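# Shelve the blue carton in the bookcase row gap

## Task

Take the blue carton off the desk and set it into the empty slot in the bookcase's row of cartons. It must stand upright, aligned with its neighbours and turned end-on to the front the way they are (which end faces out does not matter). Every brown carton has to stay where it was, neither moved nor rotated. The carton must not topple or be left leaning, and it must stay put on its own, not because the robot is still holding it. At the end, open the gripper and move the robot away.

## Robot and tools

Robot: a Rainbow Robotics RB-Y1. It has a two-wheel drive base with two rear casters, 0.66 m long and 0.58 m wide, whose front edge sits 0.10 m ahead of the drive axle. On top is a torso whose lower leg folds at ankle, knee and hip. It also has a pan/tilt head and two 7-joint arms (left_ and right_), each ending in a parallel gripper. Cameras: head_camera (896x504), left_wrist_camera and right_wrist_camera (644x364 each). Their calibration may be slightly off, especially for the wrist cameras at long reach.

Frames: the base frame has its origin on the floor midway between the drive wheels, with x forward, y left and z up. The chest, left_hand and right_hand readings are all in this frame. A hand point lies between its finger pads. The fingers point along the hand's -z and close along its x. Printed hand positions can be inaccurate, and more so with the arm stretched out. Odometry is the base frame as it was when the scene began. It is measured only from wheel rotation, so wheel slip shows up as travel. Heading is positive to the left and runs from -3.142 to 3.142.

execute_actions: the argument actions is a list holding one action or nothing. An empty list simply reports the state and images. An action may contain these keys:
- base: exactly one relative move from where the base is now. translate_m drives straight along base x, in metres, forward positive, from -3 to 3. rotate_rad turns in place, in radians, left (counter-clockwise seen from above) positive, from -3.2 to 3.2. The base cannot move sideways.
- joints: absolute targets keyed by joint name, in radians, except that grippers are in metres of opening. Ranges: torso_squat_rad 0 to 1.2 (larger lowers the chest); torso_shift_rad -0.3 to 0.6 (positive pushes the hips forward); torso_pitch_rad -0.2 to 1.4 (positive leans forward); torso_yaw_rad -1.5 to 1.5 (positive turns left); shoulder_pitch -2.356 to 2.356 (negative raises the arm forward); left_shoulder_roll_rad 0 to 3.141 and right_shoulder_roll_rad -3.141 to 0 (both lift the arm outward); shoulder_yaw -2.094 to 2.094; elbow -2.617 to 0.01 (negative bends); forearm_roll -3.141 to 3.141; wrist_pitch -1.57 to 1.919 (negative tips the hand forward); hand_roll -2.705 to 2.705; gripper_m 0 to 0.1; head_pan_rad -0.523 to 0.523; head_tilt_rad -0.35 to 1.57 (positive looks down). Yaw, roll and pan signs are the same for both arms. Joints count as done within ±0.02, and grippers within ±0.004.
- speeds: lowers top speeds for this action only. translate_m can be 0.05 to 0.4 m/s and rotate_rad 0.1 to 1.509 rad/s. A base move that would need more than 8.667 s is refused.
- min_time_s: 0.1 to 8. It sets the shortest duration for the arm and head motions.
One action lasts at most 15 s. cameras chooses which images come back: names, or "all". If it is omitted or null you get all images; [] gives none. An unknown key or an out-of-range number rejects the whole call, and nothing moves. A joint or the base that you leave out may keep pushing toward its previous target.

wait: seconds, 0 to 10. It commands nothing new and returns the state and images.
zoom_image: camera, plus region [x0, y0, x1, y1] in pixels of that camera's latest full image, with the origin at the top-left. The region can be at most 504 by 504.
finished_scene: scene is the number of the current scene. It closes the scene for good once the last command has been held, and it reports success. A reply that contains no tool call ends the run.

Results: pictures lists the image order. base_status and joint_status give the outcome per motion:
- done: reached. For the base this only means the wheels turned, even if they slipped.
- off_target: the motion came to rest short of its target and may still be pushing.
- limit_stop_at_<name>, contact_stop, time_out, stopped_with_arm: the target is dropped and the motion holds where it stopped. contact_stop, time_out or stopped_with_arm in one member halts its whole group: the four torso joints, the seven left arm joints, or the seven right arm joints.
- limit_stop_at_own_body: a self-collision guard stopped the motion before contact. Move that arm and the torso apart.
- joint command not followed, with a cause line: the arm targets were withheld to prevent an arm hitting itself or the other arm. Follow the cause. A not_followed target may be retried on later actions.
In on_its_own, "held at" is a joint's current target, not its position. After a reported stop, later motion calls in the same reply are skipped. After a stop, first back off whatever may still be pushing, in its own action: arms first, then the torso. One exception: if both hands hold one object and the torso gets contact_stop right away with nothing in the way, resend every arm joint (not the grippers) at its reported position, then resend the torso command.

Torso combined limits (otherwise the torso joints go only partway and report off_target): squat+shift <= 1.52; squat-shift+pitch <= 1.57; shift+0.5 pitch-0.4 squat <= 0.7; shift+0.3 pitch-0.5 squat <= 0.39.

Gripping: command an opening at least 0.005 m narrower than the object. The gripper will then report off_target, which is expected. Each finger pad squeezes at most about 24 N here, so grip firmly and move gently. Each arm is rated for 3 kg. Heavy loads held far forward can tip the robot, and nothing will stop that.

Avoid: driving into furniture, since the base does not stop and may keep pushing; the bent leg can also reach past the front of the base. Do not let the arms strike or press on each other, grippers included. Avoid hard contact: torque at a joint's limit (shoulders 62.3, elbow 32, forearm/wrist/hand 22.2 N m) freezes the robot for 10 s. Holding a load heats the motors: MOTOR HOT warns at 65 °C, and at 80 °C an OVER-TEMPERATURE FAULT brakes that arm. Avoid drops, slips and knocking cartons. While you think, the robot keeps holding your last command, and a base move is measured from the last reported state.

Each tool is called as name(argument=value, ...), one argument or row to a line, values as JSON.

## Session

execute_actions(
  actions=[],
)

Scene clock: 0.00 s.
base_odometry: x=+0.000 y=+0.000 heading=+0.000 (m, m, rad; odometry frame)
base_status: not commanded
joint_positions: torso_squat_rad=+0.350 torso_shift_rad=+0.000 torso_pitch_rad=+0.000 torso_yaw_rad=+0.001 left_shoulder_pitch_rad=+0.023 left_shoulder_roll_rad=+0.015 left_shoulder_yaw_rad=+0.016 left_elbow_rad=-0.192 left_forearm_roll_rad=-0.001 left_wrist_pitch_rad=+0.028 left_hand_roll_rad=-0.038 left_gripper_m=+0.101 right_shoulder_pitch_rad=+0.017 right_shoulder_roll_rad=-0.013 right_shoulder_yaw_rad=-0.035 right_elbow_rad=-0.280 right_forearm_roll_rad=+0.024 right_wrist_pitch_rad=+0.007 right_hand_roll_rad=-0.053 right_gripper_m=+0.100 head_pan_rad=+0.000 head_tilt_rad=+0.399
joint_status: not commanded
chest: x=-0.2279 y=-0.0007 z=+1.2476 quat_wxyz=(+1.000, +0.001, +0.000, +0.000) (m; base frame)
left_hand: x=-0.1573 y=+0.2338 z=+0.5657 quat_wxyz=(+0.997, +0.011, -0.071, -0.008) (m; base frame)
right_hand: x=-0.1055 y=-0.2350 z=+0.5728 quat_wxyz=(+0.991, -0.007, -0.129, -0.033) (m; base frame)
pictures: head_camera, left_wrist_camera, right_wrist_camera
Images, in order (width x height): head_camera 896x504, left_wrist_camera 644x364, right_wrist_camera 644x364.

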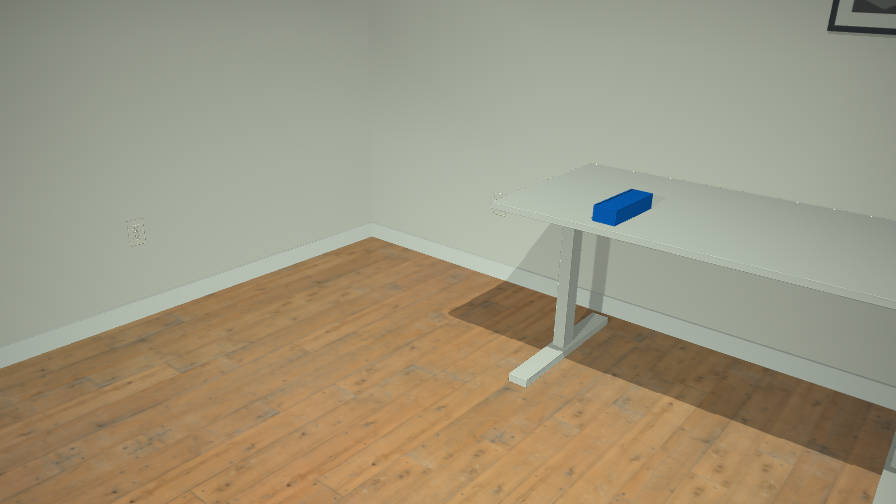

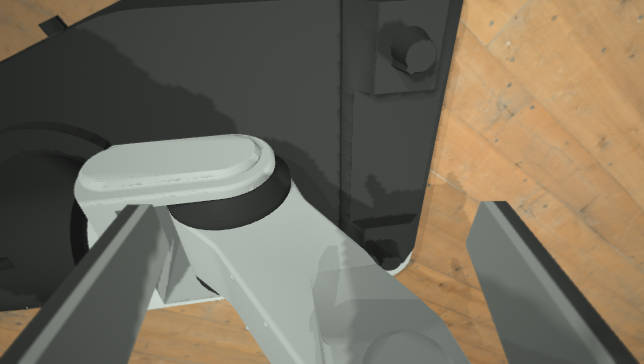

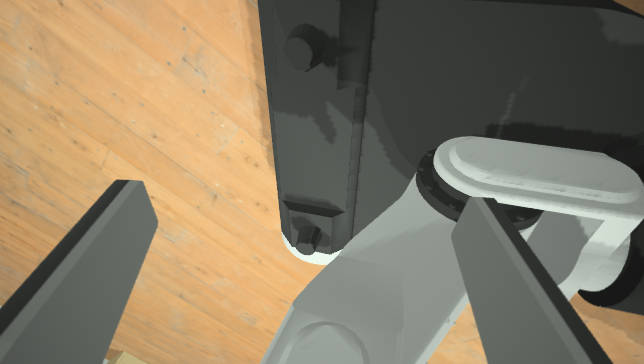

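Look for the bookcase.

execute_actions(
  actions=[
    {"base":{"rotate_rad":-1.1},"joints":{"head_tilt_rad":0.3}},
  ],
  cameras=["head_camera"],
)

execute_actions(
  actions=[
    {"base":{"rotate_rad":-1.1}},
  ],
  cameras=["head_camera"],
)

execute_actions(
  actions=[
    {"base":{"rotate_rad":-1.1}},
  ],
  cameras=["head_camera"],
)

execute_actions(
  actions=[
    {"base":{"rotate_rad":-1.1}},
  ],
  cameras=["head_camera"],
)

Scene clock: 8.70 s.
base_odometry: x=+0.000 y=+0.000 heading=-1.100 (m, m, rad; odometry frame)
base_status: done
joint_positions: torso_squat_rad=+0.350 torso_shift_rad=+0.000 torso_pitch_rad=+0.000 torso_yaw_rad=+0.001 left_shoulder_pitch_rad=+0.023 left_shoulder_roll_rad=+0.015 left_shoulder_yaw_rad=+0.016 left_elbow_rad=-0.192 left_forearm_roll_rad=-0.001 left_wrist_pitch_rad=+0.028 left_hand_roll_rad=-0.038 left_gripper_m=+0.101 right_shoulder_pitch_rad=+0.017 right_shoulder_roll_rad=-0.013 right_shoulder_yaw_rad=-0.035 right_elbow_rad=-0.280 right_forearm_roll_rad=+0.024 right_wrist_pitch_rad=+0.007 right_hand_roll_rad=-0.053 right_gripper_m=+0.100 head_pan_rad=+0.000 head_tilt_rad=+0.300
joint_status: all done
chest: x=-0.2279 y=-0.0007 z=+1.2476 quat_wxyz=(+1.000, +0.001, +0.000, +0.000) (m; base frame)
left_hand: x=-0.1573 y=+0.2338 z=+0.5657 quat_wxyz=(+0.997, +0.011, -0.071, -0.008) (m; base frame)
right_hand: x=-0.1055 y=-0.2350 z=+0.5728 quat_wxyz=(+0.991, -0.007, -0.129, -0.033) (m; base frame)
pictures: head_camera
camera_calibration (this result's frames):
head_camera: T_world_to_cam=[[-0.0189893, -0.999804, 0.00562243, -0.00894959], [-0.286949, 0.0000629912, -0.957946, 1.38097], [0.957758, -0.019804, -0.286894, 0.558511], [0, 0, 0, 1]] pos_world=[-0.138821, 0.00202595, 1.48317]
Images, in order (width x height): head_camera 896x504.

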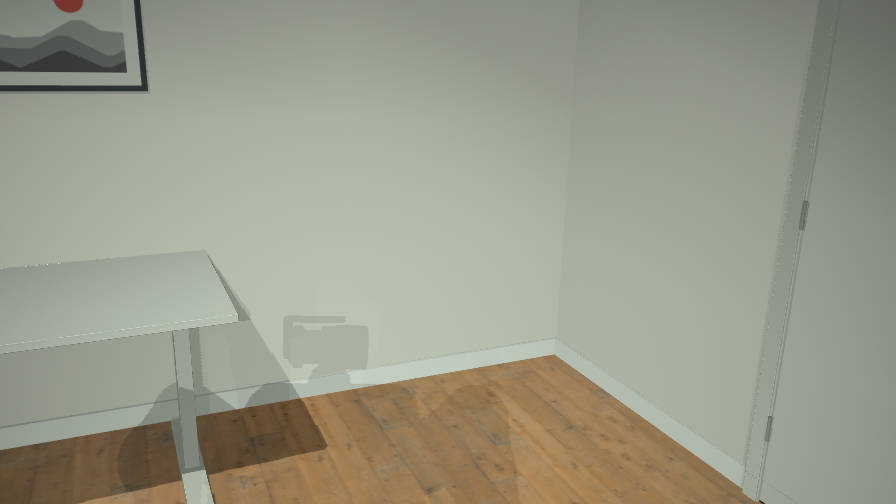

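Scene clock: 12.13 s.
base_odometry: x=+0.000 y=+0.000 heading=-2.199 (m, m, rad; odometry frame)
base_status: done
joint_positions: torso_squat_rad=+0.350 torso_shift_rad=+0.000 torso_pitch_rad=+0.000 torso_yaw_rad=+0.001 left_shoulder_pitch_rad=+0.023 left_shoulder_roll_rad=+0.015 left_shoulder_yaw_rad=+0.016 left_elbow_rad=-0.192 left_forearm_roll_rad=-0.001 left_wrist_pitch_rad=+0.028 left_hand_roll_rad=-0.038 left_gripper_m=+0.101 right_shoulder_pitch_rad=+0.017 right_shoulder_roll_rad=-0.013 right_shoulder_yaw_rad=-0.035 right_elbow_rad=-0.280 right_forearm_roll_rad=+0.024 right_wrist_pitch_rad=+0.007 right_hand_roll_rad=-0.053 right_gripper_m=+0.100 head_pan_rad=+0.000 head_tilt_rad=+0.300
joint_status: not commanded
chest: x=-0.2279 y=-0.0007 z=+1.2476 quat_wxyz=(+1.000, +0.001, +0.000, +0.000) (m; base frame)
left_hand: x=-0.1573 y=+0.2338 z=+0.5657 quat_wxyz=(+0.997, +0.011, -0.071, -0.008) (m; base frame)
right_hand: x=-0.1055 y=-0.2350 z=+0.5728 quat_wxyz=(+0.991, -0.007, -0.129, -0.033) (m; base frame)
pictures: head_camera
camera_calibration (this result's frames):
head_camera: T_world_to_cam=[[-0.0189892, -0.999804, 0.00562556, -0.00895184], [-0.286949, 0.0000599678, -0.957946, 1.38097], [0.957758, -0.0198049, -0.286894, 0.558511], [0, 0, 0, 1]] pos_world=[-0.138821, 0.00202835, 1.48317]
Images, in order (width x height): head_camera 896x504.

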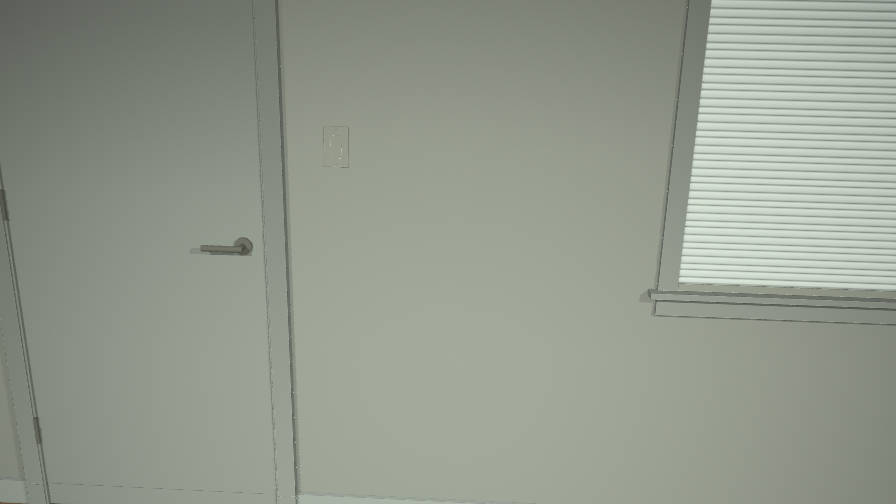

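Scene clock: 15.57 s.
base_odometry: x=+0.000 y=+0.000 heading=+2.984 (m, m, rad; odometry frame)
base_status: done
joint_positions: torso_squat_rad=+0.350 torso_shift_rad=+0.000 torso_pitch_rad=+0.000 torso_yaw_rad=+0.001 left_shoulder_pitch_rad=+0.023 left_shoulder_roll_rad=+0.015 left_shoulder_yaw_rad=+0.016 left_elbow_rad=-0.192 left_forearm_roll_rad=-0.001 left_wrist_pitch_rad=+0.028 left_hand_roll_rad=-0.038 left_gripper_m=+0.101 right_shoulder_pitch_rad=+0.017 right_shoulder_roll_rad=-0.013 right_shoulder_yaw_rad=-0.035 right_elbow_rad=-0.280 right_forearm_roll_rad=+0.024 right_wrist_pitch_rad=+0.007 right_hand_roll_rad=-0.053 right_gripper_m=+0.100 head_pan_rad=+0.000 head_tilt_rad=+0.300
joint_status: not commanded
chest: x=-0.2279 y=-0.0007 z=+1.2476 quat_wxyz=(+1.000, +0.001, +0.000, +0.000) (m; base frame)
left_hand: x=-0.1573 y=+0.2338 z=+0.5657 quat_wxyz=(+0.997, +0.011, -0.071, -0.008) (m; base frame)
right_hand: x=-0.1055 y=-0.2350 z=+0.5728 quat_wxyz=(+0.991, -0.007, -0.129, -0.033) (m; base frame)
pictures: head_camera
camera_calibration (this result's frames):
head_camera: T_world_to_cam=[[-0.018989, -0.999804, 0.0056277, -0.00895368], [-0.286949, 0.0000578615, -0.957946, 1.38097], [0.957758, -0.0198053, -0.286894, 0.558511], [0, 0, 0, 1]] pos_world=[-0.138821, 0.00202965, 1.48317]
Images, in order (width x height): head_camera 896x504.

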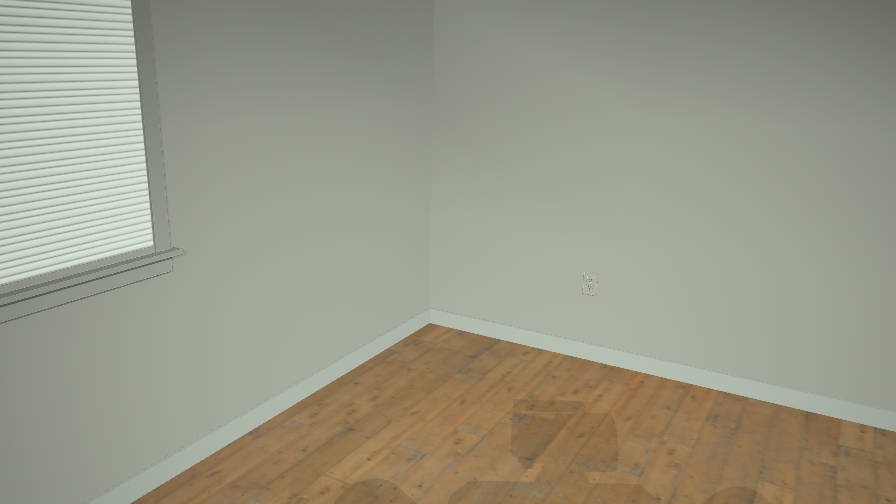

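Scene clock: 19.00 s.
base_odometry: x=+0.000 y=+0.000 heading=+1.885 (m, m, rad; odometry frame)
base_status: done
joint_positions: torso_squat_rad=+0.350 torso_shift_rad=+0.000 torso_pitch_rad=+0.000 torso_yaw_rad=+0.001 left_shoulder_pitch_rad=+0.023 left_shoulder_roll_rad=+0.015 left_shoulder_yaw_rad=+0.016 left_elbow_rad=-0.192 left_forearm_roll_rad=-0.001 left_wrist_pitch_rad=+0.028 left_hand_roll_rad=-0.038 left_gripper_m=+0.101 right_shoulder_pitch_rad=+0.017 right_shoulder_roll_rad=-0.013 right_shoulder_yaw_rad=-0.035 right_elbow_rad=-0.280 right_forearm_roll_rad=+0.024 right_wrist_pitch_rad=+0.007 right_hand_roll_rad=-0.053 right_gripper_m=+0.100 head_pan_rad=+0.000 head_tilt_rad=+0.300
joint_status: not commanded
chest: x=-0.2279 y=-0.0007 z=+1.2476 quat_wxyz=(+1.000, +0.001, +0.000, +0.000) (m; base frame)
left_hand: x=-0.1573 y=+0.2338 z=+0.5657 quat_wxyz=(+0.997, +0.011, -0.071, -0.008) (m; base frame)
right_hand: x=-0.1055 y=-0.2350 z=+0.5728 quat_wxyz=(+0.991, -0.007, -0.129, -0.033) (m; base frame)
pictures: head_camera
camera_calibration (this result's frames):
head_camera: T_world_to_cam=[[-0.0189893, -0.999804, 0.00562903, -0.00895486], [-0.286949, 0.0000566609, -0.957946, 1.38097], [0.957758, -0.019806, -0.286894, 0.558511], [0, 0, 0, 1]] pos_world=[-0.138821, 0.0020305, 1.48317]
Images, in order (width x height): head_camera 896x504.

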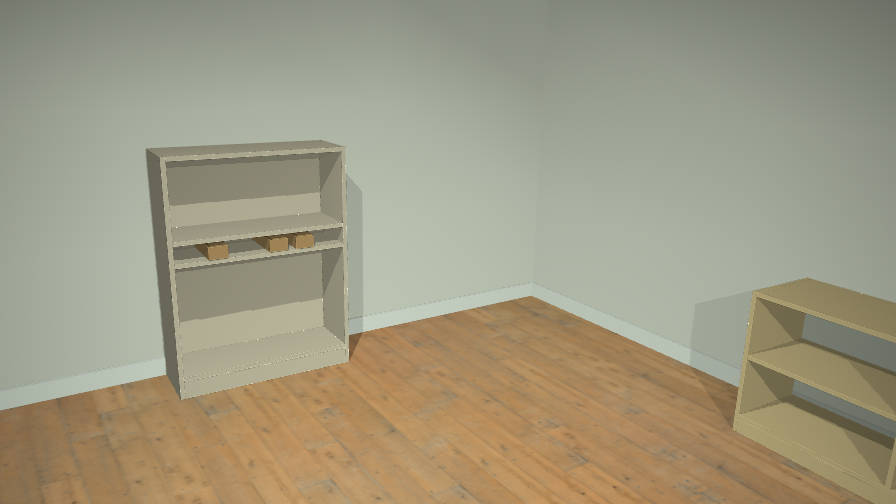

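execute_actions(
  actions=[
    {"base":{"rotate_rad":-1.885},"joints":{"right_shoulder_pitch_rad":-0.3,"right_elbow_rad":-0.7,"right_wrist_pitch_rad":-0.57,"right_hand_roll_rad":1.57,"head_tilt_rad":0.6}},
  ],
  cameras=[],
)

execute_actions(
  actions=[
    {"base":{"translate_m":1.3}},
  ],
  cameras=[],
)

execute_actions(
  actions=[
    {"base":{"rotate_rad":-0.65}},
  ],
  cameras=["head_camera"],
)

Scene clock: 35.23 s.
base_odometry: x=+0.000 y=+0.000 heading=+0.000 (m, m, rad; odometry frame)
base_status: done
joint_positions: torso_squat_rad=+0.350 torso_shift_rad=+0.000 torso_pitch_rad=+0.000 torso_yaw_rad=+0.001 left_shoulder_pitch_rad=+0.023 left_shoulder_roll_rad=+0.015 left_shoulder_yaw_rad=+0.016 left_elbow_rad=-0.192 left_forearm_roll_rad=-0.001 left_wrist_pitch_rad=+0.028 left_hand_roll_rad=-0.038 left_gripper_m=+0.101 right_shoulder_pitch_rad=-0.300 right_shoulder_roll_rad=-0.013 right_shoulder_yaw_rad=-0.035 right_elbow_rad=-0.700 right_forearm_roll_rad=+0.024 right_wrist_pitch_rad=-0.570 right_hand_roll_rad=+1.570 right_gripper_m=+0.100 head_pan_rad=+0.000 head_tilt_rad=+0.600
joint_status: all done
chest: x=-0.2279 y=-0.0007 z=+1.2476 quat_wxyz=(+1.000, +0.001, +0.000, +0.000) (m; base frame)
left_hand: x=-0.1573 y=+0.2338 z=+0.5657 quat_wxyz=(+0.997, +0.011, -0.071, -0.008) (m; base frame)
right_hand: x=+0.3045 y=-0.1900 z=+0.8990 quat_wxyz=(+0.475, -0.485, -0.506, +0.532) (m; base frame)
pictures: none
No camera images: the call's "cameras" was empty. Leave "cameras" out to get every camera's image.

Scene clock: 40.00 s.
base_odometry: x=+1.300 y=+0.000 heading=+0.000 (m, m, rad; odometry frame)
base_status: done
joint_positions: torso_squat_rad=+0.350 torso_shift_rad=+0.000 torso_pitch_rad=+0.000 torso_yaw_rad=+0.001 left_shoulder_pitch_rad=+0.023 left_shoulder_roll_rad=+0.015 left_shoulder_yaw_rad=+0.016 left_elbow_rad=-0.192 left_forearm_roll_rad=-0.001 left_wrist_pitch_rad=+0.028 left_hand_roll_rad=-0.038 left_gripper_m=+0.101 right_shoulder_pitch_rad=-0.300 right_shoulder_roll_rad=-0.013 right_shoulder_yaw_rad=-0.035 right_elbow_rad=-0.700 right_forearm_roll_rad=+0.024 right_wrist_pitch_rad=-0.570 right_hand_roll_rad=+1.570 right_gripper_m=+0.100 head_pan_rad=+0.000 head_tilt_rad=+0.600
joint_status: not commanded
chest: x=-0.2278 y=-0.0007 z=+1.2476 quat_wxyz=(+1.000, +0.001, +0.000, +0.000) (m; base frame)
left_hand: x=-0.1572 y=+0.2338 z=+0.5657 quat_wxyz=(+0.997, +0.011, -0.071, -0.008) (m; base frame)
right_hand: x=+0.3045 y=-0.1900 z=+0.8989 quat_wxyz=(+0.475, -0.485, -0.506, +0.532) (m; base frame)
pictures: none
No camera images: the call's "cameras" was empty. Leave "cameras" out to get every camera's image.

Scene clock: 42.60 s.
base_odometry: x=+1.300 y=+0.000 heading=-0.650 (m, m, rad; odometry frame)
base_status: done
joint_positions: torso_squat_rad=+0.350 torso_shift_rad=+0.000 torso_pitch_rad=+0.000 torso_yaw_rad=+0.001 left_shoulder_pitch_rad=+0.023 left_shoulder_roll_rad=+0.015 left_shoulder_yaw_rad=+0.016 left_elbow_rad=-0.192 left_forearm_roll_rad=-0.001 left_wrist_pitch_rad=+0.028 left_hand_roll_rad=-0.038 left_gripper_m=+0.101 right_shoulder_pitch_rad=-0.300 right_shoulder_roll_rad=-0.013 right_shoulder_yaw_rad=-0.035 right_elbow_rad=-0.700 right_forearm_roll_rad=+0.024 right_wrist_pitch_rad=-0.570 right_hand_roll_rad=+1.570 right_gripper_m=+0.100 head_pan_rad=+0.000 head_tilt_rad=+0.600
joint_status: not commanded
chest: x=-0.2278 y=-0.0007 z=+1.2476 quat_wxyz=(+1.000, +0.001, +0.000, +0.000) (m; base frame)
left_hand: x=-0.1572 y=+0.2338 z=+0.5657 quat_wxyz=(+0.997, +0.011, -0.071, -0.008) (m; base frame)
right_hand: x=+0.3045 y=-0.1900 z=+0.8989 quat_wxyz=(+0.475, -0.485, -0.506, +0.532) (m; base frame)
pictures: head_camera
camera_calibration (this result's frames):
head_camera: T_world_to_cam=[[-0.0160257, -0.999808, 0.0112947, -0.0165302], [-0.557243, -0.000448413, -0.830349, 1.14064], [0.830195, -0.0196008, -0.557129, 0.923365], [0, 0, 0, 1]] pos_world=[-0.131224, 0.00208311, 1.46175]
Images, in order (width x height): head_camera 896x504.

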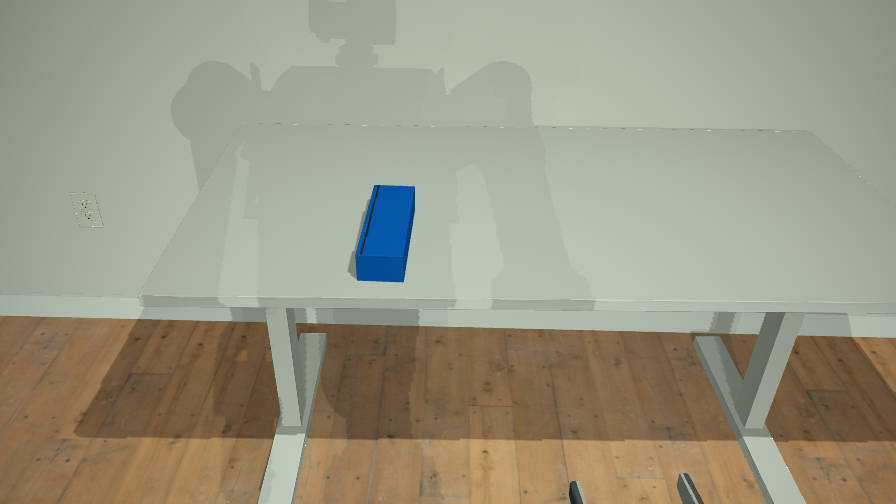

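execute_actions(
  actions=[
    {"base":{"rotate_rad":-0.3},"joints":{"right_shoulder_pitch_rad":0,"right_elbow_rad":-0.2,"right_wrist_pitch_rad":0,"left_shoulder_pitch_rad":-0.3,"left_elbow_rad":-0.7,"left_wrist_pitch_rad":-0.57,"left_hand_roll_rad":1.57,"torso_squat_rad":0.6}},
  ],
  cameras=[],
)

execute_actions(
  actions=[
    {"base":{"translate_m":0.3}},
  ],
  cameras=[],
)

execute_actions(
  actions=[
    {"base":{"rotate_rad":0.3},"joints":{"head_tilt_rad":0.8}},
  ],
  cameras=["head_camera","left_wrist_camera"],
)

Scene clock: 52.70 s.
base_odometry: x=+1.300 y=+0.000 heading=-0.950 (m, m, rad; odometry frame)
base_status: done
joint_positions: torso_squat_rad=+0.600 torso_shift_rad=+0.000 torso_pitch_rad=+0.000 torso_yaw_rad=+0.001 left_shoulder_pitch_rad=-0.300 left_shoulder_roll_rad=+0.015 left_shoulder_yaw_rad=+0.016 left_elbow_rad=-0.700 left_forearm_roll_rad=-0.001 left_wrist_pitch_rad=-0.570 left_hand_roll_rad=+1.570 left_gripper_m=+0.101 right_shoulder_pitch_rad=+0.000 right_shoulder_roll_rad=-0.013 right_shoulder_yaw_rad=-0.035 right_elbow_rad=-0.200 right_forearm_roll_rad=+0.024 right_wrist_pitch_rad=+0.000 right_hand_roll_rad=+1.570 right_gripper_m=+0.100 head_pan_rad=+0.000 head_tilt_rad=+0.600
joint_status: all done
chest: x=-0.2280 y=-0.0006 z=+1.1677 quat_wxyz=(+1.000, +0.001, +0.000, +0.000) (m; base frame)
left_hand: x=+0.3039 y=+0.1872 z=+0.8196 quat_wxyz=(+0.531, -0.508, -0.482, +0.477) (m; base frame)
right_hand: x=-0.1307 y=-0.2330 z=+0.4885 quat_wxyz=(+0.707, -0.077, -0.064, +0.700) (m; base frame)
pictures: none
No camera images: the call's "cameras" was empty. Leave "cameras" out to get every camera's image.

Scene clock: 55.13 s.
base_odometry: x=+1.474 y=-0.244 heading=-0.950 (m, m, rad; odometry frame)
base_status: done
joint_positions: torso_squat_rad=+0.600 torso_shift_rad=+0.000 torso_pitch_rad=+0.000 torso_yaw_rad=+0.001 left_shoulder_pitch_rad=-0.300 left_shoulder_roll_rad=+0.015 left_shoulder_yaw_rad=+0.016 left_elbow_rad=-0.700 left_forearm_roll_rad=-0.001 left_wrist_pitch_rad=-0.570 left_hand_roll_rad=+1.570 left_gripper_m=+0.101 right_shoulder_pitch_rad=+0.000 right_shoulder_roll_rad=-0.013 right_shoulder_yaw_rad=-0.035 right_elbow_rad=-0.200 right_forearm_roll_rad=+0.024 right_wrist_pitch_rad=+0.000 right_hand_roll_rad=+1.570 right_gripper_m=+0.100 head_pan_rad=+0.000 head_tilt_rad=+0.600
joint_status: not commanded
chest: x=-0.2279 y=-0.0006 z=+1.1677 quat_wxyz=(+1.000, +0.001, +0.000, +0.000) (m; base frame)
left_hand: x=+0.3039 y=+0.1872 z=+0.8193 quat_wxyz=(+0.531, -0.508, -0.482, +0.477) (m; base frame)
right_hand: x=-0.1304 y=-0.2330 z=+0.4885 quat_wxyz=(+0.707, -0.077, -0.064, +0.700) (m; base frame)
pictures: none
No camera images: the call's "cameras" was empty. Leave "cameras" out to get every camera's image.

Scene clock: 57.13 s.
base_odometry: x=+1.474 y=-0.244 heading=-0.650 (m, m, rad; odometry frame)
base_status: done
joint_positions: torso_squat_rad=+0.600 torso_shift_rad=+0.000 torso_pitch_rad=+0.000 torso_yaw_rad=+0.001 left_shoulder_pitch_rad=-0.300 left_shoulder_roll_rad=+0.015 left_shoulder_yaw_rad=+0.016 left_elbow_rad=-0.700 left_forearm_roll_rad=-0.001 left_wrist_pitch_rad=-0.570 left_hand_roll_rad=+1.570 left_gripper_m=+0.101 right_shoulder_pitch_rad=+0.000 right_shoulder_roll_rad=-0.013 right_shoulder_yaw_rad=-0.035 right_elbow_rad=-0.200 right_forearm_roll_rad=+0.024 right_wrist_pitch_rad=+0.000 right_hand_roll_rad=+1.570 right_gripper_m=+0.100 head_pan_rad=+0.000 head_tilt_rad=+0.800
joint_status: all done
chest: x=-0.2279 y=-0.0007 z=+1.1677 quat_wxyz=(+1.000, +0.001, +0.000, +0.000) (m; base frame)
left_hand: x=+0.3039 y=+0.1872 z=+0.8194 quat_wxyz=(+0.531, -0.508, -0.482, +0.477) (m; base frame)
right_hand: x=-0.1304 y=-0.2330 z=+0.4885 quat_wxyz=(+0.707, -0.077, -0.064, +0.700) (m; base frame)
pictures: head_camera, left_wrist_camera
camera_calibration (this result's frames):
head_camera: T_world_to_cam=[[-0.0132236, -0.999808, 0.0144372, -0.0193573], [-0.71112, -0.000746907, -0.70307, 0.868512], [0.702946, -0.0195637, -0.710974, 1.06307], [0, 0, 0, 1]] pos_world=[-0.129923, 0.00209268, 1.36672]
left_wrist_camera: T_world_to_cam=[[0.0718452, 0.99572, 0.0581325, -0.254412], [-0.595986, -0.00387745, 0.802986, -0.442705], [0.799775, -0.0923368, 0.593156, -0.622713], [0, 0, 0, 1]] pos_world=[0.252462, 0.194107, 0.739641]
Images, in order (width x height): head_camera 896x504, left_wrist_camera 644x364.

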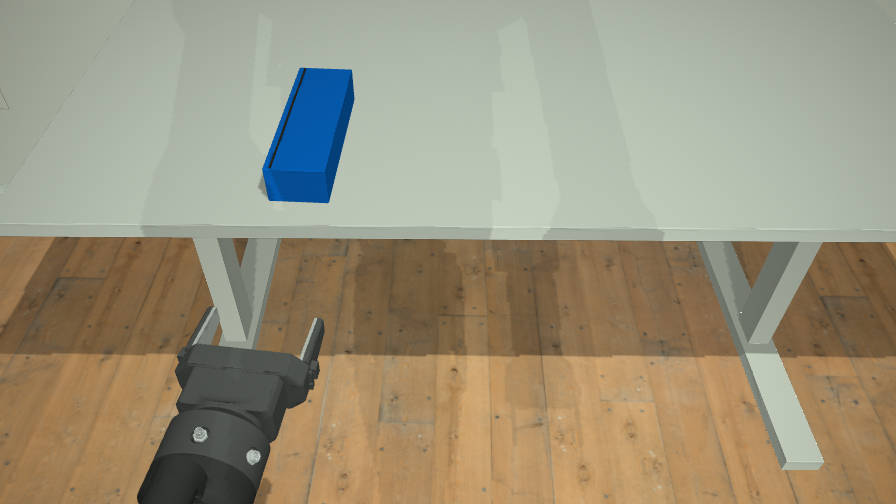

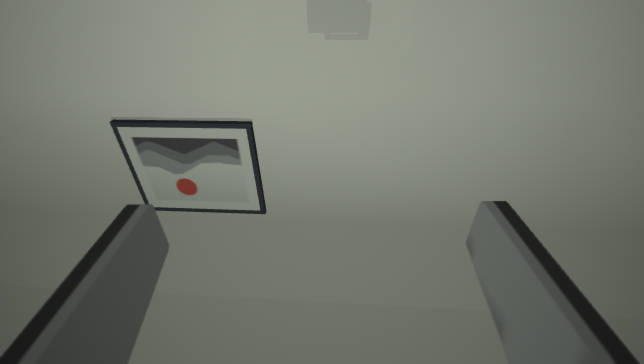

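execute_actions(
  actions=[
    {"base":{"translate_m":0.12},"joints":{"left_hand_roll_rad":-1.57,"torso_squat_rad":0.7}},
  ],
  cameras=["head_camera","left_wrist_camera"],
)

Scene clock: 64.60 s.
base_odometry: x=+1.570 y=-0.317 heading=-0.650 (m, m, rad; odometry frame)
base_status: done
joint_positions: torso_squat_rad=+0.700 torso_shift_rad=+0.000 torso_pitch_rad=+0.000 torso_yaw_rad=+0.001 left_shoulder_pitch_rad=-0.300 left_shoulder_roll_rad=+0.015 left_shoulder_yaw_rad=+0.016 left_elbow_rad=-0.700 left_forearm_roll_rad=-0.001 left_wrist_pitch_rad=-0.570 left_hand_roll_rad=-1.570 left_gripper_m=+0.101 right_shoulder_pitch_rad=+0.000 right_shoulder_roll_rad=-0.013 right_shoulder_yaw_rad=-0.035 right_elbow_rad=-0.200 right_forearm_roll_rad=+0.024 right_wrist_pitch_rad=+0.000 right_hand_roll_rad=+1.570 right_gripper_m=+0.100 head_pan_rad=+0.000 head_tilt_rad=+0.800
joint_status: all done
chest: x=-0.2279 y=-0.0007 z=+1.1253 quat_wxyz=(+1.000, +0.001, +0.000, +0.000) (m; base frame)
left_hand: x=+0.3039 y=+0.1872 z=+0.7770 quat_wxyz=(+0.477, +0.481, -0.509, -0.531) (m; base frame)
right_hand: x=-0.1304 y=-0.2330 z=+0.4462 quat_wxyz=(+0.707, -0.077, -0.064, +0.700) (m; base frame)
pictures: head_camera, left_wrist_camera
camera_calibration (this result's frames):
head_camera: T_world_to_cam=[[-0.0132237, -0.999808, 0.0144373, -0.0187267], [-0.711128, -0.000746753, -0.703062, 0.838733], [0.702938, -0.0195638, -0.710982, 1.03298], [0, 0, 0, 1]] pos_world=[-0.129922, 0.00211228, 1.32438]
left_wrist_camera: T_world_to_cam=[[-0.0913756, -0.99424, -0.05602, 0.258818], [-0.617606, 0.100711, -0.780013, 0.808289], [0.781162, -0.0366758, -0.623251, 0.342806], [0, 0, 0, 1]] pos_world=[0.255067, 0.188496, 0.858629]
Images, in order (width x height): head_camera 896x504, left_wrist_camera 644x364.

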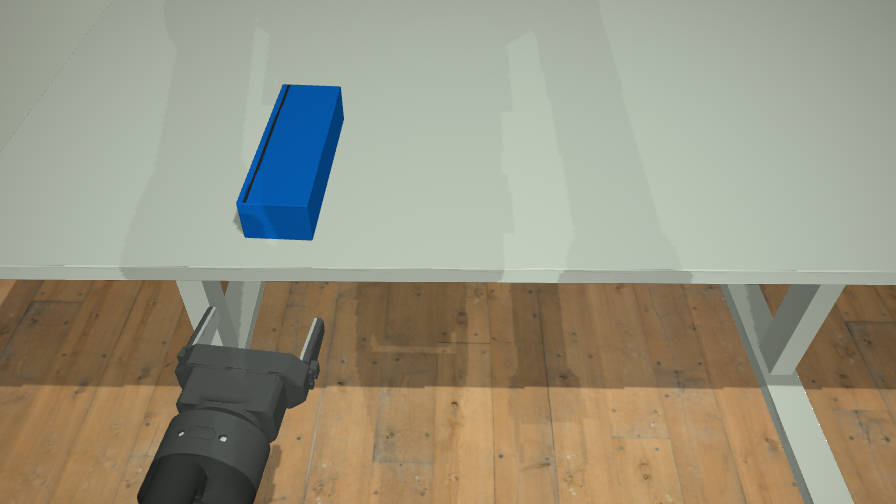

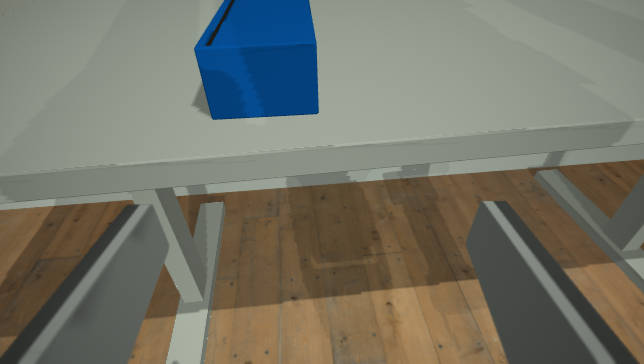

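execute_actions(
  actions=[
    {"base":{"translate_m":0.1},"joints":{"left_shoulder_yaw_rad":0.08}},
  ],
  cameras=["head_camera","left_wrist_camera"],
)

Scene clock: 73.20 s.
base_odometry: x=+1.650 y=-0.377 heading=-0.649 (m, m, rad; odometry frame)
base_status: done
joint_positions: torso_squat_rad=+0.700 torso_shift_rad=+0.000 torso_pitch_rad=+0.000 torso_yaw_rad=+0.001 left_shoulder_pitch_rad=-0.300 left_shoulder_roll_rad=+0.015 left_shoulder_yaw_rad=+0.080 left_elbow_rad=-0.700 left_forearm_roll_rad=-0.001 left_wrist_pitch_rad=-0.570 left_hand_roll_rad=-1.570 left_gripper_m=+0.101 right_shoulder_pitch_rad=+0.000 right_shoulder_roll_rad=-0.013 right_shoulder_yaw_rad=-0.035 right_elbow_rad=-0.200 right_forearm_roll_rad=+0.024 right_wrist_pitch_rad=+0.000 right_hand_roll_rad=+1.570 right_gripper_m=+0.100 head_pan_rad=+0.000 head_tilt_rad=+0.800
joint_status: all done
chest: x=-0.2279 y=-0.0007 z=+1.1253 quat_wxyz=(+1.000, +0.001, +0.000, +0.000) (m; base frame)
left_hand: x=+0.3051 y=+0.2121 z=+0.7774 quat_wxyz=(+0.497, +0.493, -0.498, -0.512) (m; base frame)
right_hand: x=-0.1304 y=-0.2330 z=+0.4462 quat_wxyz=(+0.707, -0.077, -0.064, +0.700) (m; base frame)
pictures: head_camera, left_wrist_camera
camera_calibration (this result's frames):
head_camera: T_world_to_cam=[[-0.0132236, -0.999808, 0.0144379, -0.0187272], [-0.711136, -0.000746966, -0.703054, 0.838698], [0.70293, -0.0195642, -0.71099, 1.033], [0, 0, 0, 1]] pos_world=[-0.129945, 0.00211266, 1.32437]
left_wrist_camera: T_world_to_cam=[[-0.0306563, -0.998792, -0.0384002, 0.252416], [-0.622056, 0.0491363, -0.781429, 0.820268], [0.782372, -0.000068691, -0.622811, 0.33454], [0, 0, 0, 1]] pos_world=[0.256256, 0.21183, 0.85903]
Images, in order (width x height): head_camera 896x504, left_wrist_camera 644x364.

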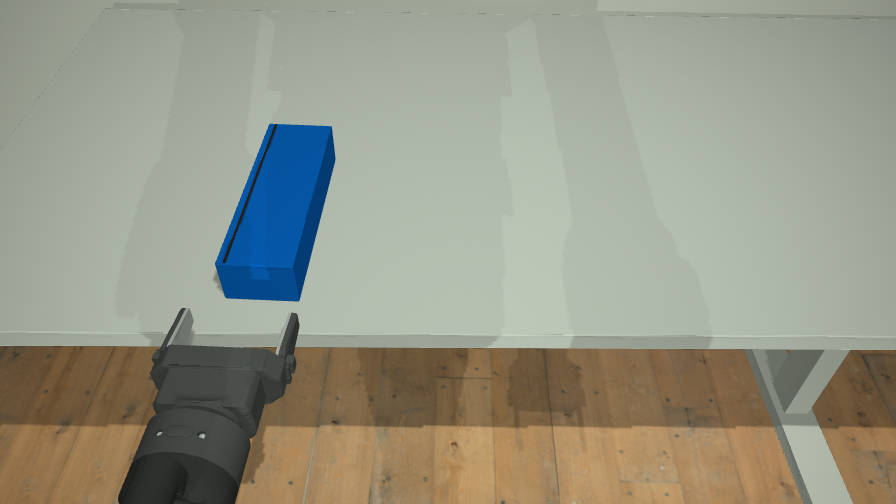

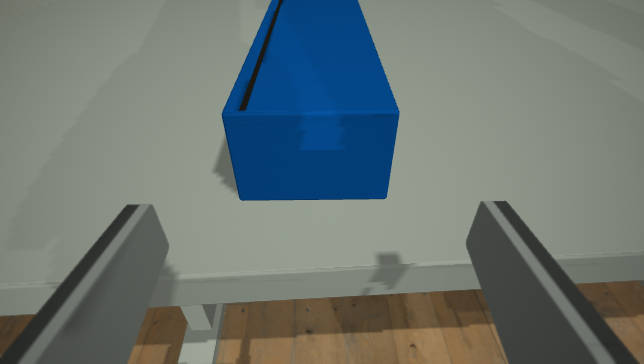

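execute_actions(
  actions=[
    {"base":{"translate_m":0.09}},
  ],
  cameras=["head_camera","left_wrist_camera"],
)

Scene clock: 77.40 s.
base_odometry: x=+1.721 y=-0.432 heading=-0.649 (m, m, rad; odometry frame)
base_status: done
joint_positions: torso_squat_rad=+0.700 torso_shift_rad=+0.000 torso_pitch_rad=+0.000 torso_yaw_rad=+0.001 left_shoulder_pitch_rad=-0.300 left_shoulder_roll_rad=+0.015 left_shoulder_yaw_rad=+0.080 left_elbow_rad=-0.700 left_forearm_roll_rad=-0.001 left_wrist_pitch_rad=-0.570 left_hand_roll_rad=-1.570 left_gripper_m=+0.101 right_shoulder_pitch_rad=+0.000 right_shoulder_roll_rad=-0.013 right_shoulder_yaw_rad=-0.035 right_elbow_rad=-0.200 right_forearm_roll_rad=+0.024 right_wrist_pitch_rad=+0.000 right_hand_roll_rad=+1.570 right_gripper_m=+0.100 head_pan_rad=+0.000 head_tilt_rad=+0.800
joint_status: not commanded
chest: x=-0.2279 y=-0.0007 z=+1.1253 quat_wxyz=(+1.000, +0.001, +0.000, +0.000) (m; base frame)
left_hand: x=+0.3051 y=+0.2120 z=+0.7774 quat_wxyz=(+0.497, +0.493, -0.498, -0.512) (m; base frame)
right_hand: x=-0.1304 y=-0.2330 z=+0.4462 quat_wxyz=(+0.707, -0.077, -0.064, +0.700) (m; base frame)
pictures: head_camera, left_wrist_camera
camera_calibration (this result's frames):
head_camera: T_world_to_cam=[[-0.013223, -0.999808, 0.0144384, -0.0187274], [-0.71116, -0.000747101, -0.70303, 0.838678], [0.702906, -0.0195641, -0.711014, 1.03301], [0, 0, 0, 1]] pos_world=[-0.129923, 0.00211271, 1.32437]
left_wrist_camera: T_world_to_cam=[[-0.0306634, -0.998792, -0.0383994, 0.252415], [-0.622066, 0.0491401, -0.781421, 0.820268], [0.782364, -0.0000740493, -0.622821, 0.334539], [0, 0, 0, 1]] pos_world=[0.25627, 0.211826, 0.859025]
Images, in order (width x height): head_camera 896x504, left_wrist_camera 644x364.

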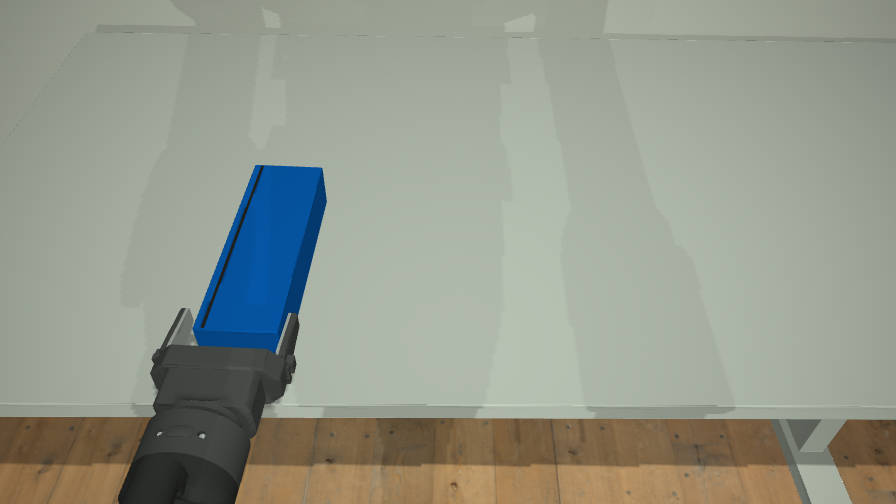

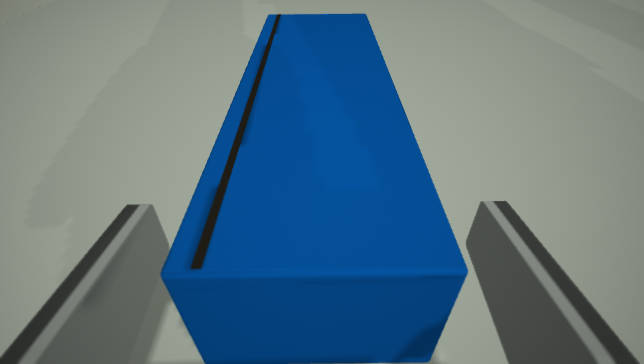

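execute_actions(
  actions=[
    {"base":{"translate_m":0.04},"joints":{"torso_squat_rad":0.74}},
  ],
  cameras=["left_wrist_camera"],
)

execute_actions(
  actions=[
    {"joints":{"left_gripper_m":0.04}},
  ],
  cameras=[],
)

execute_actions(
  actions=[
    {"joints":{"torso_squat_rad":0.62}},
  ],
  cameras=["head_camera","left_wrist_camera"],
)

Scene clock: 85.47 s.
base_odometry: x=+1.753 y=-0.456 heading=-0.648 (m, m, rad; odometry frame)
base_status: done
joint_positions: torso_squat_rad=+0.740 torso_shift_rad=+0.000 torso_pitch_rad=+0.000 torso_yaw_rad=+0.001 left_shoulder_pitch_rad=-0.300 left_shoulder_roll_rad=+0.015 left_shoulder_yaw_rad=+0.080 left_elbow_rad=-0.700 left_forearm_roll_rad=-0.001 left_wrist_pitch_rad=-0.570 left_hand_roll_rad=-1.570 left_gripper_m=+0.101 right_shoulder_pitch_rad=+0.000 right_shoulder_roll_rad=-0.013 right_shoulder_yaw_rad=-0.035 right_elbow_rad=-0.200 right_forearm_roll_rad=+0.024 right_wrist_pitch_rad=+0.000 right_hand_roll_rad=+1.570 right_gripper_m=+0.100 head_pan_rad=+0.000 head_tilt_rad=+0.800
joint_status: all done
chest: x=-0.2279 y=-0.0006 z=+1.1069 quat_wxyz=(+1.000, +0.001, +0.000, +0.000) (m; base frame)
left_hand: x=+0.3051 y=+0.2121 z=+0.7590 quat_wxyz=(+0.497, +0.493, -0.498, -0.512) (m; base frame)
right_hand: x=-0.1303 y=-0.2330 z=+0.4277 quat_wxyz=(+0.707, -0.077, -0.064, +0.700) (m; base frame)
pictures: left_wrist_camera
camera_calibration (this result's frames):
left_wrist_camera: T_world_to_cam=[[-0.0306457, -0.998792, -0.0384008, 0.251718], [-0.622003, 0.0491302, -0.781472, 0.805884], [0.782415, -0.0000633568, -0.622758, 0.323017], [0, 0, 0, 1]] pos_world=[0.256243, 0.211841, 0.840604]
Images, in order (width x height): left_wrist_camera 644x364.

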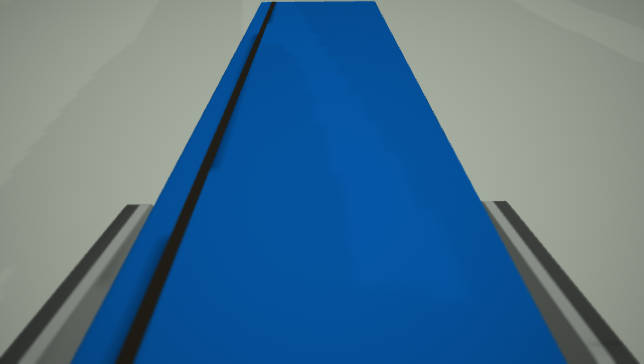

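Scene clock: 86.57 s.
base_odometry: x=+1.753 y=-0.456 heading=-0.648 (m, m, rad; odometry frame)
base_status: not commanded
joint_positions: torso_squat_rad=+0.740 torso_shift_rad=+0.000 torso_pitch_rad=+0.000 torso_yaw_rad=+0.001 left_shoulder_pitch_rad=-0.300 left_shoulder_roll_rad=+0.015 left_shoulder_yaw_rad=+0.080 left_elbow_rad=-0.700 left_forearm_roll_rad=-0.001 left_wrist_pitch_rad=-0.570 left_hand_roll_rad=-1.570 left_gripper_m=+0.086 right_shoulder_pitch_rad=+0.000 right_shoulder_roll_rad=-0.013 right_shoulder_yaw_rad=-0.035 right_elbow_rad=-0.200 right_forearm_roll_rad=+0.024 right_wrist_pitch_rad=+0.000 right_hand_roll_rad=+1.570 right_gripper_m=+0.100 head_pan_rad=+0.000 head_tilt_rad=+0.800
joint_status: left_gripper_m off_target (ended at +0.086, target +0.040)
chest: x=-0.2279 y=-0.0006 z=+1.1069 quat_wxyz=(+1.000, +0.001, +0.000, +0.000) (m; base frame)
left_hand: x=+0.3051 y=+0.2121 z=+0.7590 quat_wxyz=(+0.497, +0.493, -0.498, -0.512) (m; base frame)
right_hand: x=-0.1303 y=-0.2330 z=+0.4277 quat_wxyz=(+0.707, -0.077, -0.064, +0.700) (m; base frame)
pictures: none
No camera images: the call's "cameras" was empty. Leave "cameras" out to get every camera's image.

Scene clock: 87.73 s.
base_odometry: x=+1.753 y=-0.456 heading=-0.648 (m, m, rad; odometry frame)
base_status: not commanded
joint_positions: torso_squat_rad=+0.620 torso_shift_rad=+0.000 torso_pitch_rad=+0.000 torso_yaw_rad=+0.001 left_shoulder_pitch_rad=-0.300 left_shoulder_roll_rad=+0.015 left_shoulder_yaw_rad=+0.080 left_elbow_rad=-0.700 left_forearm_roll_rad=-0.001 left_wrist_pitch_rad=-0.570 left_hand_roll_rad=-1.570 left_gripper_m=+0.086 right_shoulder_pitch_rad=+0.000 right_shoulder_roll_rad=-0.013 right_shoulder_yaw_rad=-0.035 right_elbow_rad=-0.200 right_forearm_roll_rad=+0.024 right_wrist_pitch_rad=+0.000 right_hand_roll_rad=+1.570 right_gripper_m=+0.100 head_pan_rad=+0.000 head_tilt_rad=+0.800
joint_status: all done
chest: x=-0.2278 y=-0.0007 z=+1.1596 quat_wxyz=(+1.000, +0.001, +0.000, +0.000) (m; base frame)
left_hand: x=+0.3051 y=+0.2121 z=+0.8116 quat_wxyz=(+0.497, +0.492, -0.498, -0.512) (m; base frame)
right_hand: x=-0.1304 y=-0.2330 z=+0.4805 quat_wxyz=(+0.707, -0.077, -0.064, +0.700) (m; base frame)
pictures: head_camera, left_wrist_camera
camera_calibration (this result's frames):
head_camera: T_world_to_cam=[[-0.013221, -0.999808, 0.0144398, -0.0192393], [-0.711241, -0.000747238, -0.702948, 0.862734], [0.702824, -0.0195639, -0.711094, 1.05745], [0, 0, 0, 1]] pos_world=[-0.129841, 0.00209683, 1.35868]
left_wrist_camera: T_world_to_cam=[[-0.0306353, -0.998793, -0.0383915, 0.253716], [-0.622233, 0.0491165, -0.781289, 0.846935], [0.782232, -0.0000465703, -0.622987, 0.356027], [0, 0, 0, 1]] pos_world=[0.256268, 0.211828, 0.893242]
Images, in order (width x height): head_camera 896x504, left_wrist_camera 644x364.

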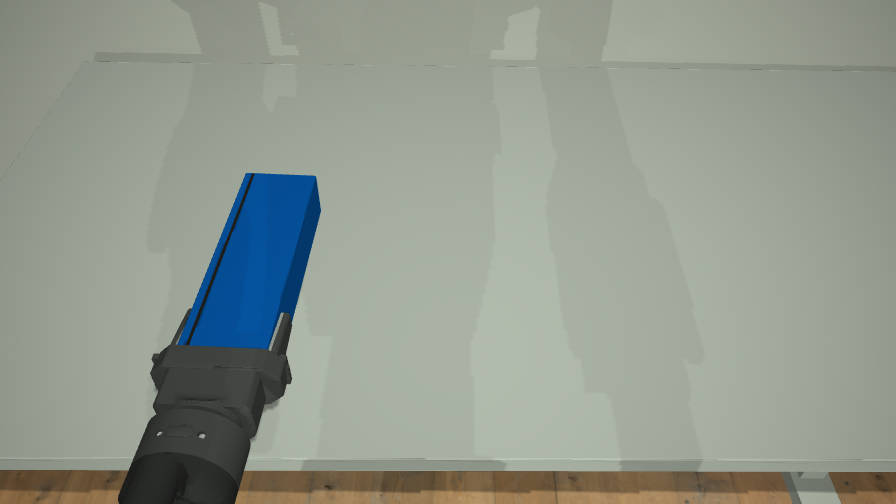

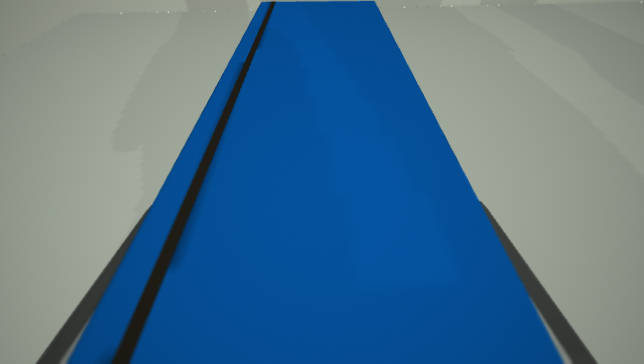

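execute_actions(
  actions=[
    {"base":{"translate_m":-0.4}},
  ],
  cameras=[],
)

execute_actions(
  actions=[
    {"base":{"rotate_rad":3.016},"speeds":{"rotate_rad":0.8}},
  ],
  cameras=[],
)

execute_actions(
  actions=[
    {"base":{"translate_m":2.87},"joints":{"torso_squat_rad":1.05,"head_tilt_rad":0.5}},
  ],
  cameras=[],
)

execute_actions(
  actions=[
    {"base":{"rotate_rad":0.124}},
  ],
  cameras=["head_camera"],
)

Scene clock: 98.40 s.
base_odometry: x=+1.434 y=-0.214 heading=-0.648 (m, m, rad; odometry frame)
base_status: done
joint_positions: torso_squat_rad=+0.620 torso_shift_rad=+0.000 torso_pitch_rad=+0.000 torso_yaw_rad=+0.001 left_shoulder_pitch_rad=-0.300 left_shoulder_roll_rad=+0.015 left_shoulder_yaw_rad=+0.080 left_elbow_rad=-0.700 left_forearm_roll_rad=-0.001 left_wrist_pitch_rad=-0.570 left_hand_roll_rad=-1.570 left_gripper_m=+0.086 right_shoulder_pitch_rad=+0.000 right_shoulder_roll_rad=-0.013 right_shoulder_yaw_rad=-0.035 right_elbow_rad=-0.200 right_forearm_roll_rad=+0.024 right_wrist_pitch_rad=+0.000 right_hand_roll_rad=+1.570 right_gripper_m=+0.100 head_pan_rad=+0.000 head_tilt_rad=+0.800
joint_status: not commanded
chest: x=-0.2280 y=-0.0007 z=+1.1596 quat_wxyz=(+1.000, +0.001, +0.000, +0.000) (m; base frame)
left_hand: x=+0.3050 y=+0.2121 z=+0.8117 quat_wxyz=(+0.497, +0.493, -0.498, -0.512) (m; base frame)
right_hand: x=-0.1305 y=-0.2330 z=+0.4805 quat_wxyz=(+0.707, -0.077, -0.064, +0.700) (m; base frame)
pictures: none
No camera images: the call's "cameras" was empty. Leave "cameras" out to get every camera's image.

Scene clock: 104.13 s.
base_odometry: x=+1.434 y=-0.214 heading=+2.368 (m, m, rad; odometry frame)
base_status: done
joint_positions: torso_squat_rad=+0.620 torso_shift_rad=+0.000 torso_pitch_rad=+0.000 torso_yaw_rad=+0.001 left_shoulder_pitch_rad=-0.300 left_shoulder_roll_rad=+0.015 left_shoulder_yaw_rad=+0.080 left_elbow_rad=-0.700 left_forearm_roll_rad=-0.001 left_wrist_pitch_rad=-0.570 left_hand_roll_rad=-1.570 left_gripper_m=+0.086 right_shoulder_pitch_rad=+0.000 right_shoulder_roll_rad=-0.013 right_shoulder_yaw_rad=-0.035 right_elbow_rad=-0.200 right_forearm_roll_rad=+0.024 right_wrist_pitch_rad=+0.000 right_hand_roll_rad=+1.570 right_gripper_m=+0.100 head_pan_rad=+0.000 head_tilt_rad=+0.800
joint_status: not commanded
chest: x=-0.2280 y=-0.0007 z=+1.1596 quat_wxyz=(+1.000, +0.001, +0.000, +0.000) (m; base frame)
left_hand: x=+0.3050 y=+0.2121 z=+0.8117 quat_wxyz=(+0.497, +0.493, -0.498, -0.512) (m; base frame)
right_hand: x=-0.1305 y=-0.2330 z=+0.4805 quat_wxyz=(+0.707, -0.077, -0.064, +0.700) (m; base frame)
pictures: none
No camera images: the call's "cameras" was empty. Leave "cameras" out to get every camera's image.

Scene clock: 112.77 s.
base_odometry: x=-0.620 y=+1.791 heading=+2.368 (m, m, rad; odometry frame)
base_status: done
joint_positions: torso_squat_rad=+1.050 torso_shift_rad=+0.000 torso_pitch_rad=+0.000 torso_yaw_rad=+0.001 left_shoulder_pitch_rad=-0.300 left_shoulder_roll_rad=+0.015 left_shoulder_yaw_rad=+0.080 left_elbow_rad=-0.700 left_forearm_roll_rad=-0.001 left_wrist_pitch_rad=-0.570 left_hand_roll_rad=-1.570 left_gripper_m=+0.086 right_shoulder_pitch_rad=+0.000 right_shoulder_roll_rad=-0.013 right_shoulder_yaw_rad=-0.035 right_elbow_rad=-0.200 right_forearm_roll_rad=+0.024 right_wrist_pitch_rad=+0.000 right_hand_roll_rad=+1.570 right_gripper_m=+0.100 head_pan_rad=+0.000 head_tilt_rad=+0.500
joint_status: all done
chest: x=-0.2279 y=-0.0006 z=+0.9382 quat_wxyz=(+1.000, +0.001, +0.000, +0.000) (m; base frame)
left_hand: x=+0.3050 y=+0.2122 z=+0.5903 quat_wxyz=(+0.497, +0.493, -0.498, -0.512) (m; base frame)
right_hand: x=-0.1305 y=-0.2329 z=+0.2591 quat_wxyz=(+0.707, -0.077, -0.064, +0.700) (m; base frame)
pictures: none
No camera images: the call's "cameras" was empty. Leave "cameras" out to get every camera's image.

Scene clock: 114.10 s.
base_odometry: x=-0.620 y=+1.791 heading=+2.492 (m, m, rad; odometry frame)
base_status: done
joint_positions: torso_squat_rad=+1.050 torso_shift_rad=+0.000 torso_pitch_rad=+0.000 torso_yaw_rad=+0.001 left_shoulder_pitch_rad=-0.300 left_shoulder_roll_rad=+0.015 left_shoulder_yaw_rad=+0.080 left_elbow_rad=-0.700 left_forearm_roll_rad=-0.001 left_wrist_pitch_rad=-0.570 left_hand_roll_rad=-1.570 left_gripper_m=+0.086 right_shoulder_pitch_rad=+0.000 right_shoulder_roll_rad=-0.013 right_shoulder_yaw_rad=-0.035 right_elbow_rad=-0.200 right_forearm_roll_rad=+0.024 right_wrist_pitch_rad=+0.000 right_hand_roll_rad=+1.570 right_gripper_m=+0.100 head_pan_rad=+0.000 head_tilt_rad=+0.500
joint_status: not commanded
chest: x=-0.2279 y=-0.0006 z=+0.9382 quat_wxyz=(+1.000, +0.001, +0.000, +0.000) (m; base frame)
left_hand: x=+0.3050 y=+0.2122 z=+0.5903 quat_wxyz=(+0.497, +0.493, -0.498, -0.512) (m; base frame)
right_hand: x=-0.1305 y=-0.2329 z=+0.2591 quat_wxyz=(+0.707, -0.077, -0.064, +0.700) (m; base frame)
pictures: head_camera
camera_calibration (this result's frames):
head_camera: T_world_to_cam=[[-0.0172367, -0.999806, 0.0094878, -0.0111271], [-0.471589, -0.000237931, -0.881819, 0.959929], [0.88165, -0.019674, -0.471493, 0.66423], [0, 0, 0, 1]] pos_world=[-0.133118, 0.00217147, 1.15977]
Images, in order (width x height): head_camera 896x504.

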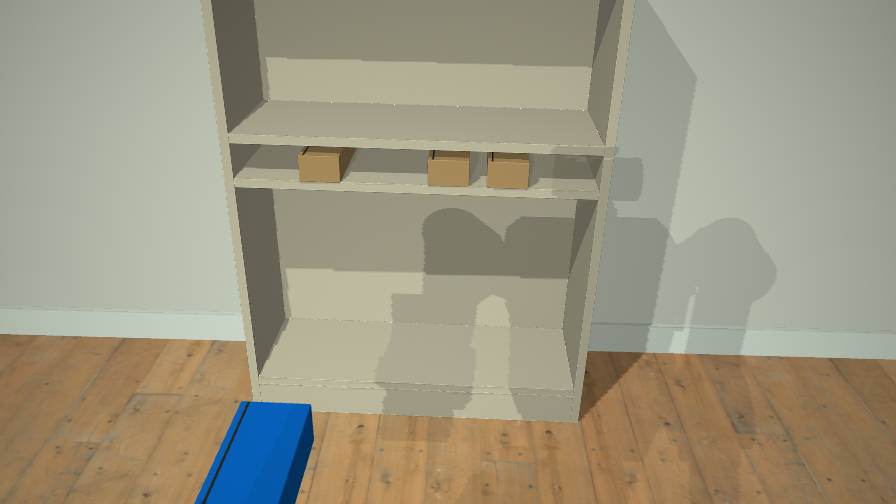

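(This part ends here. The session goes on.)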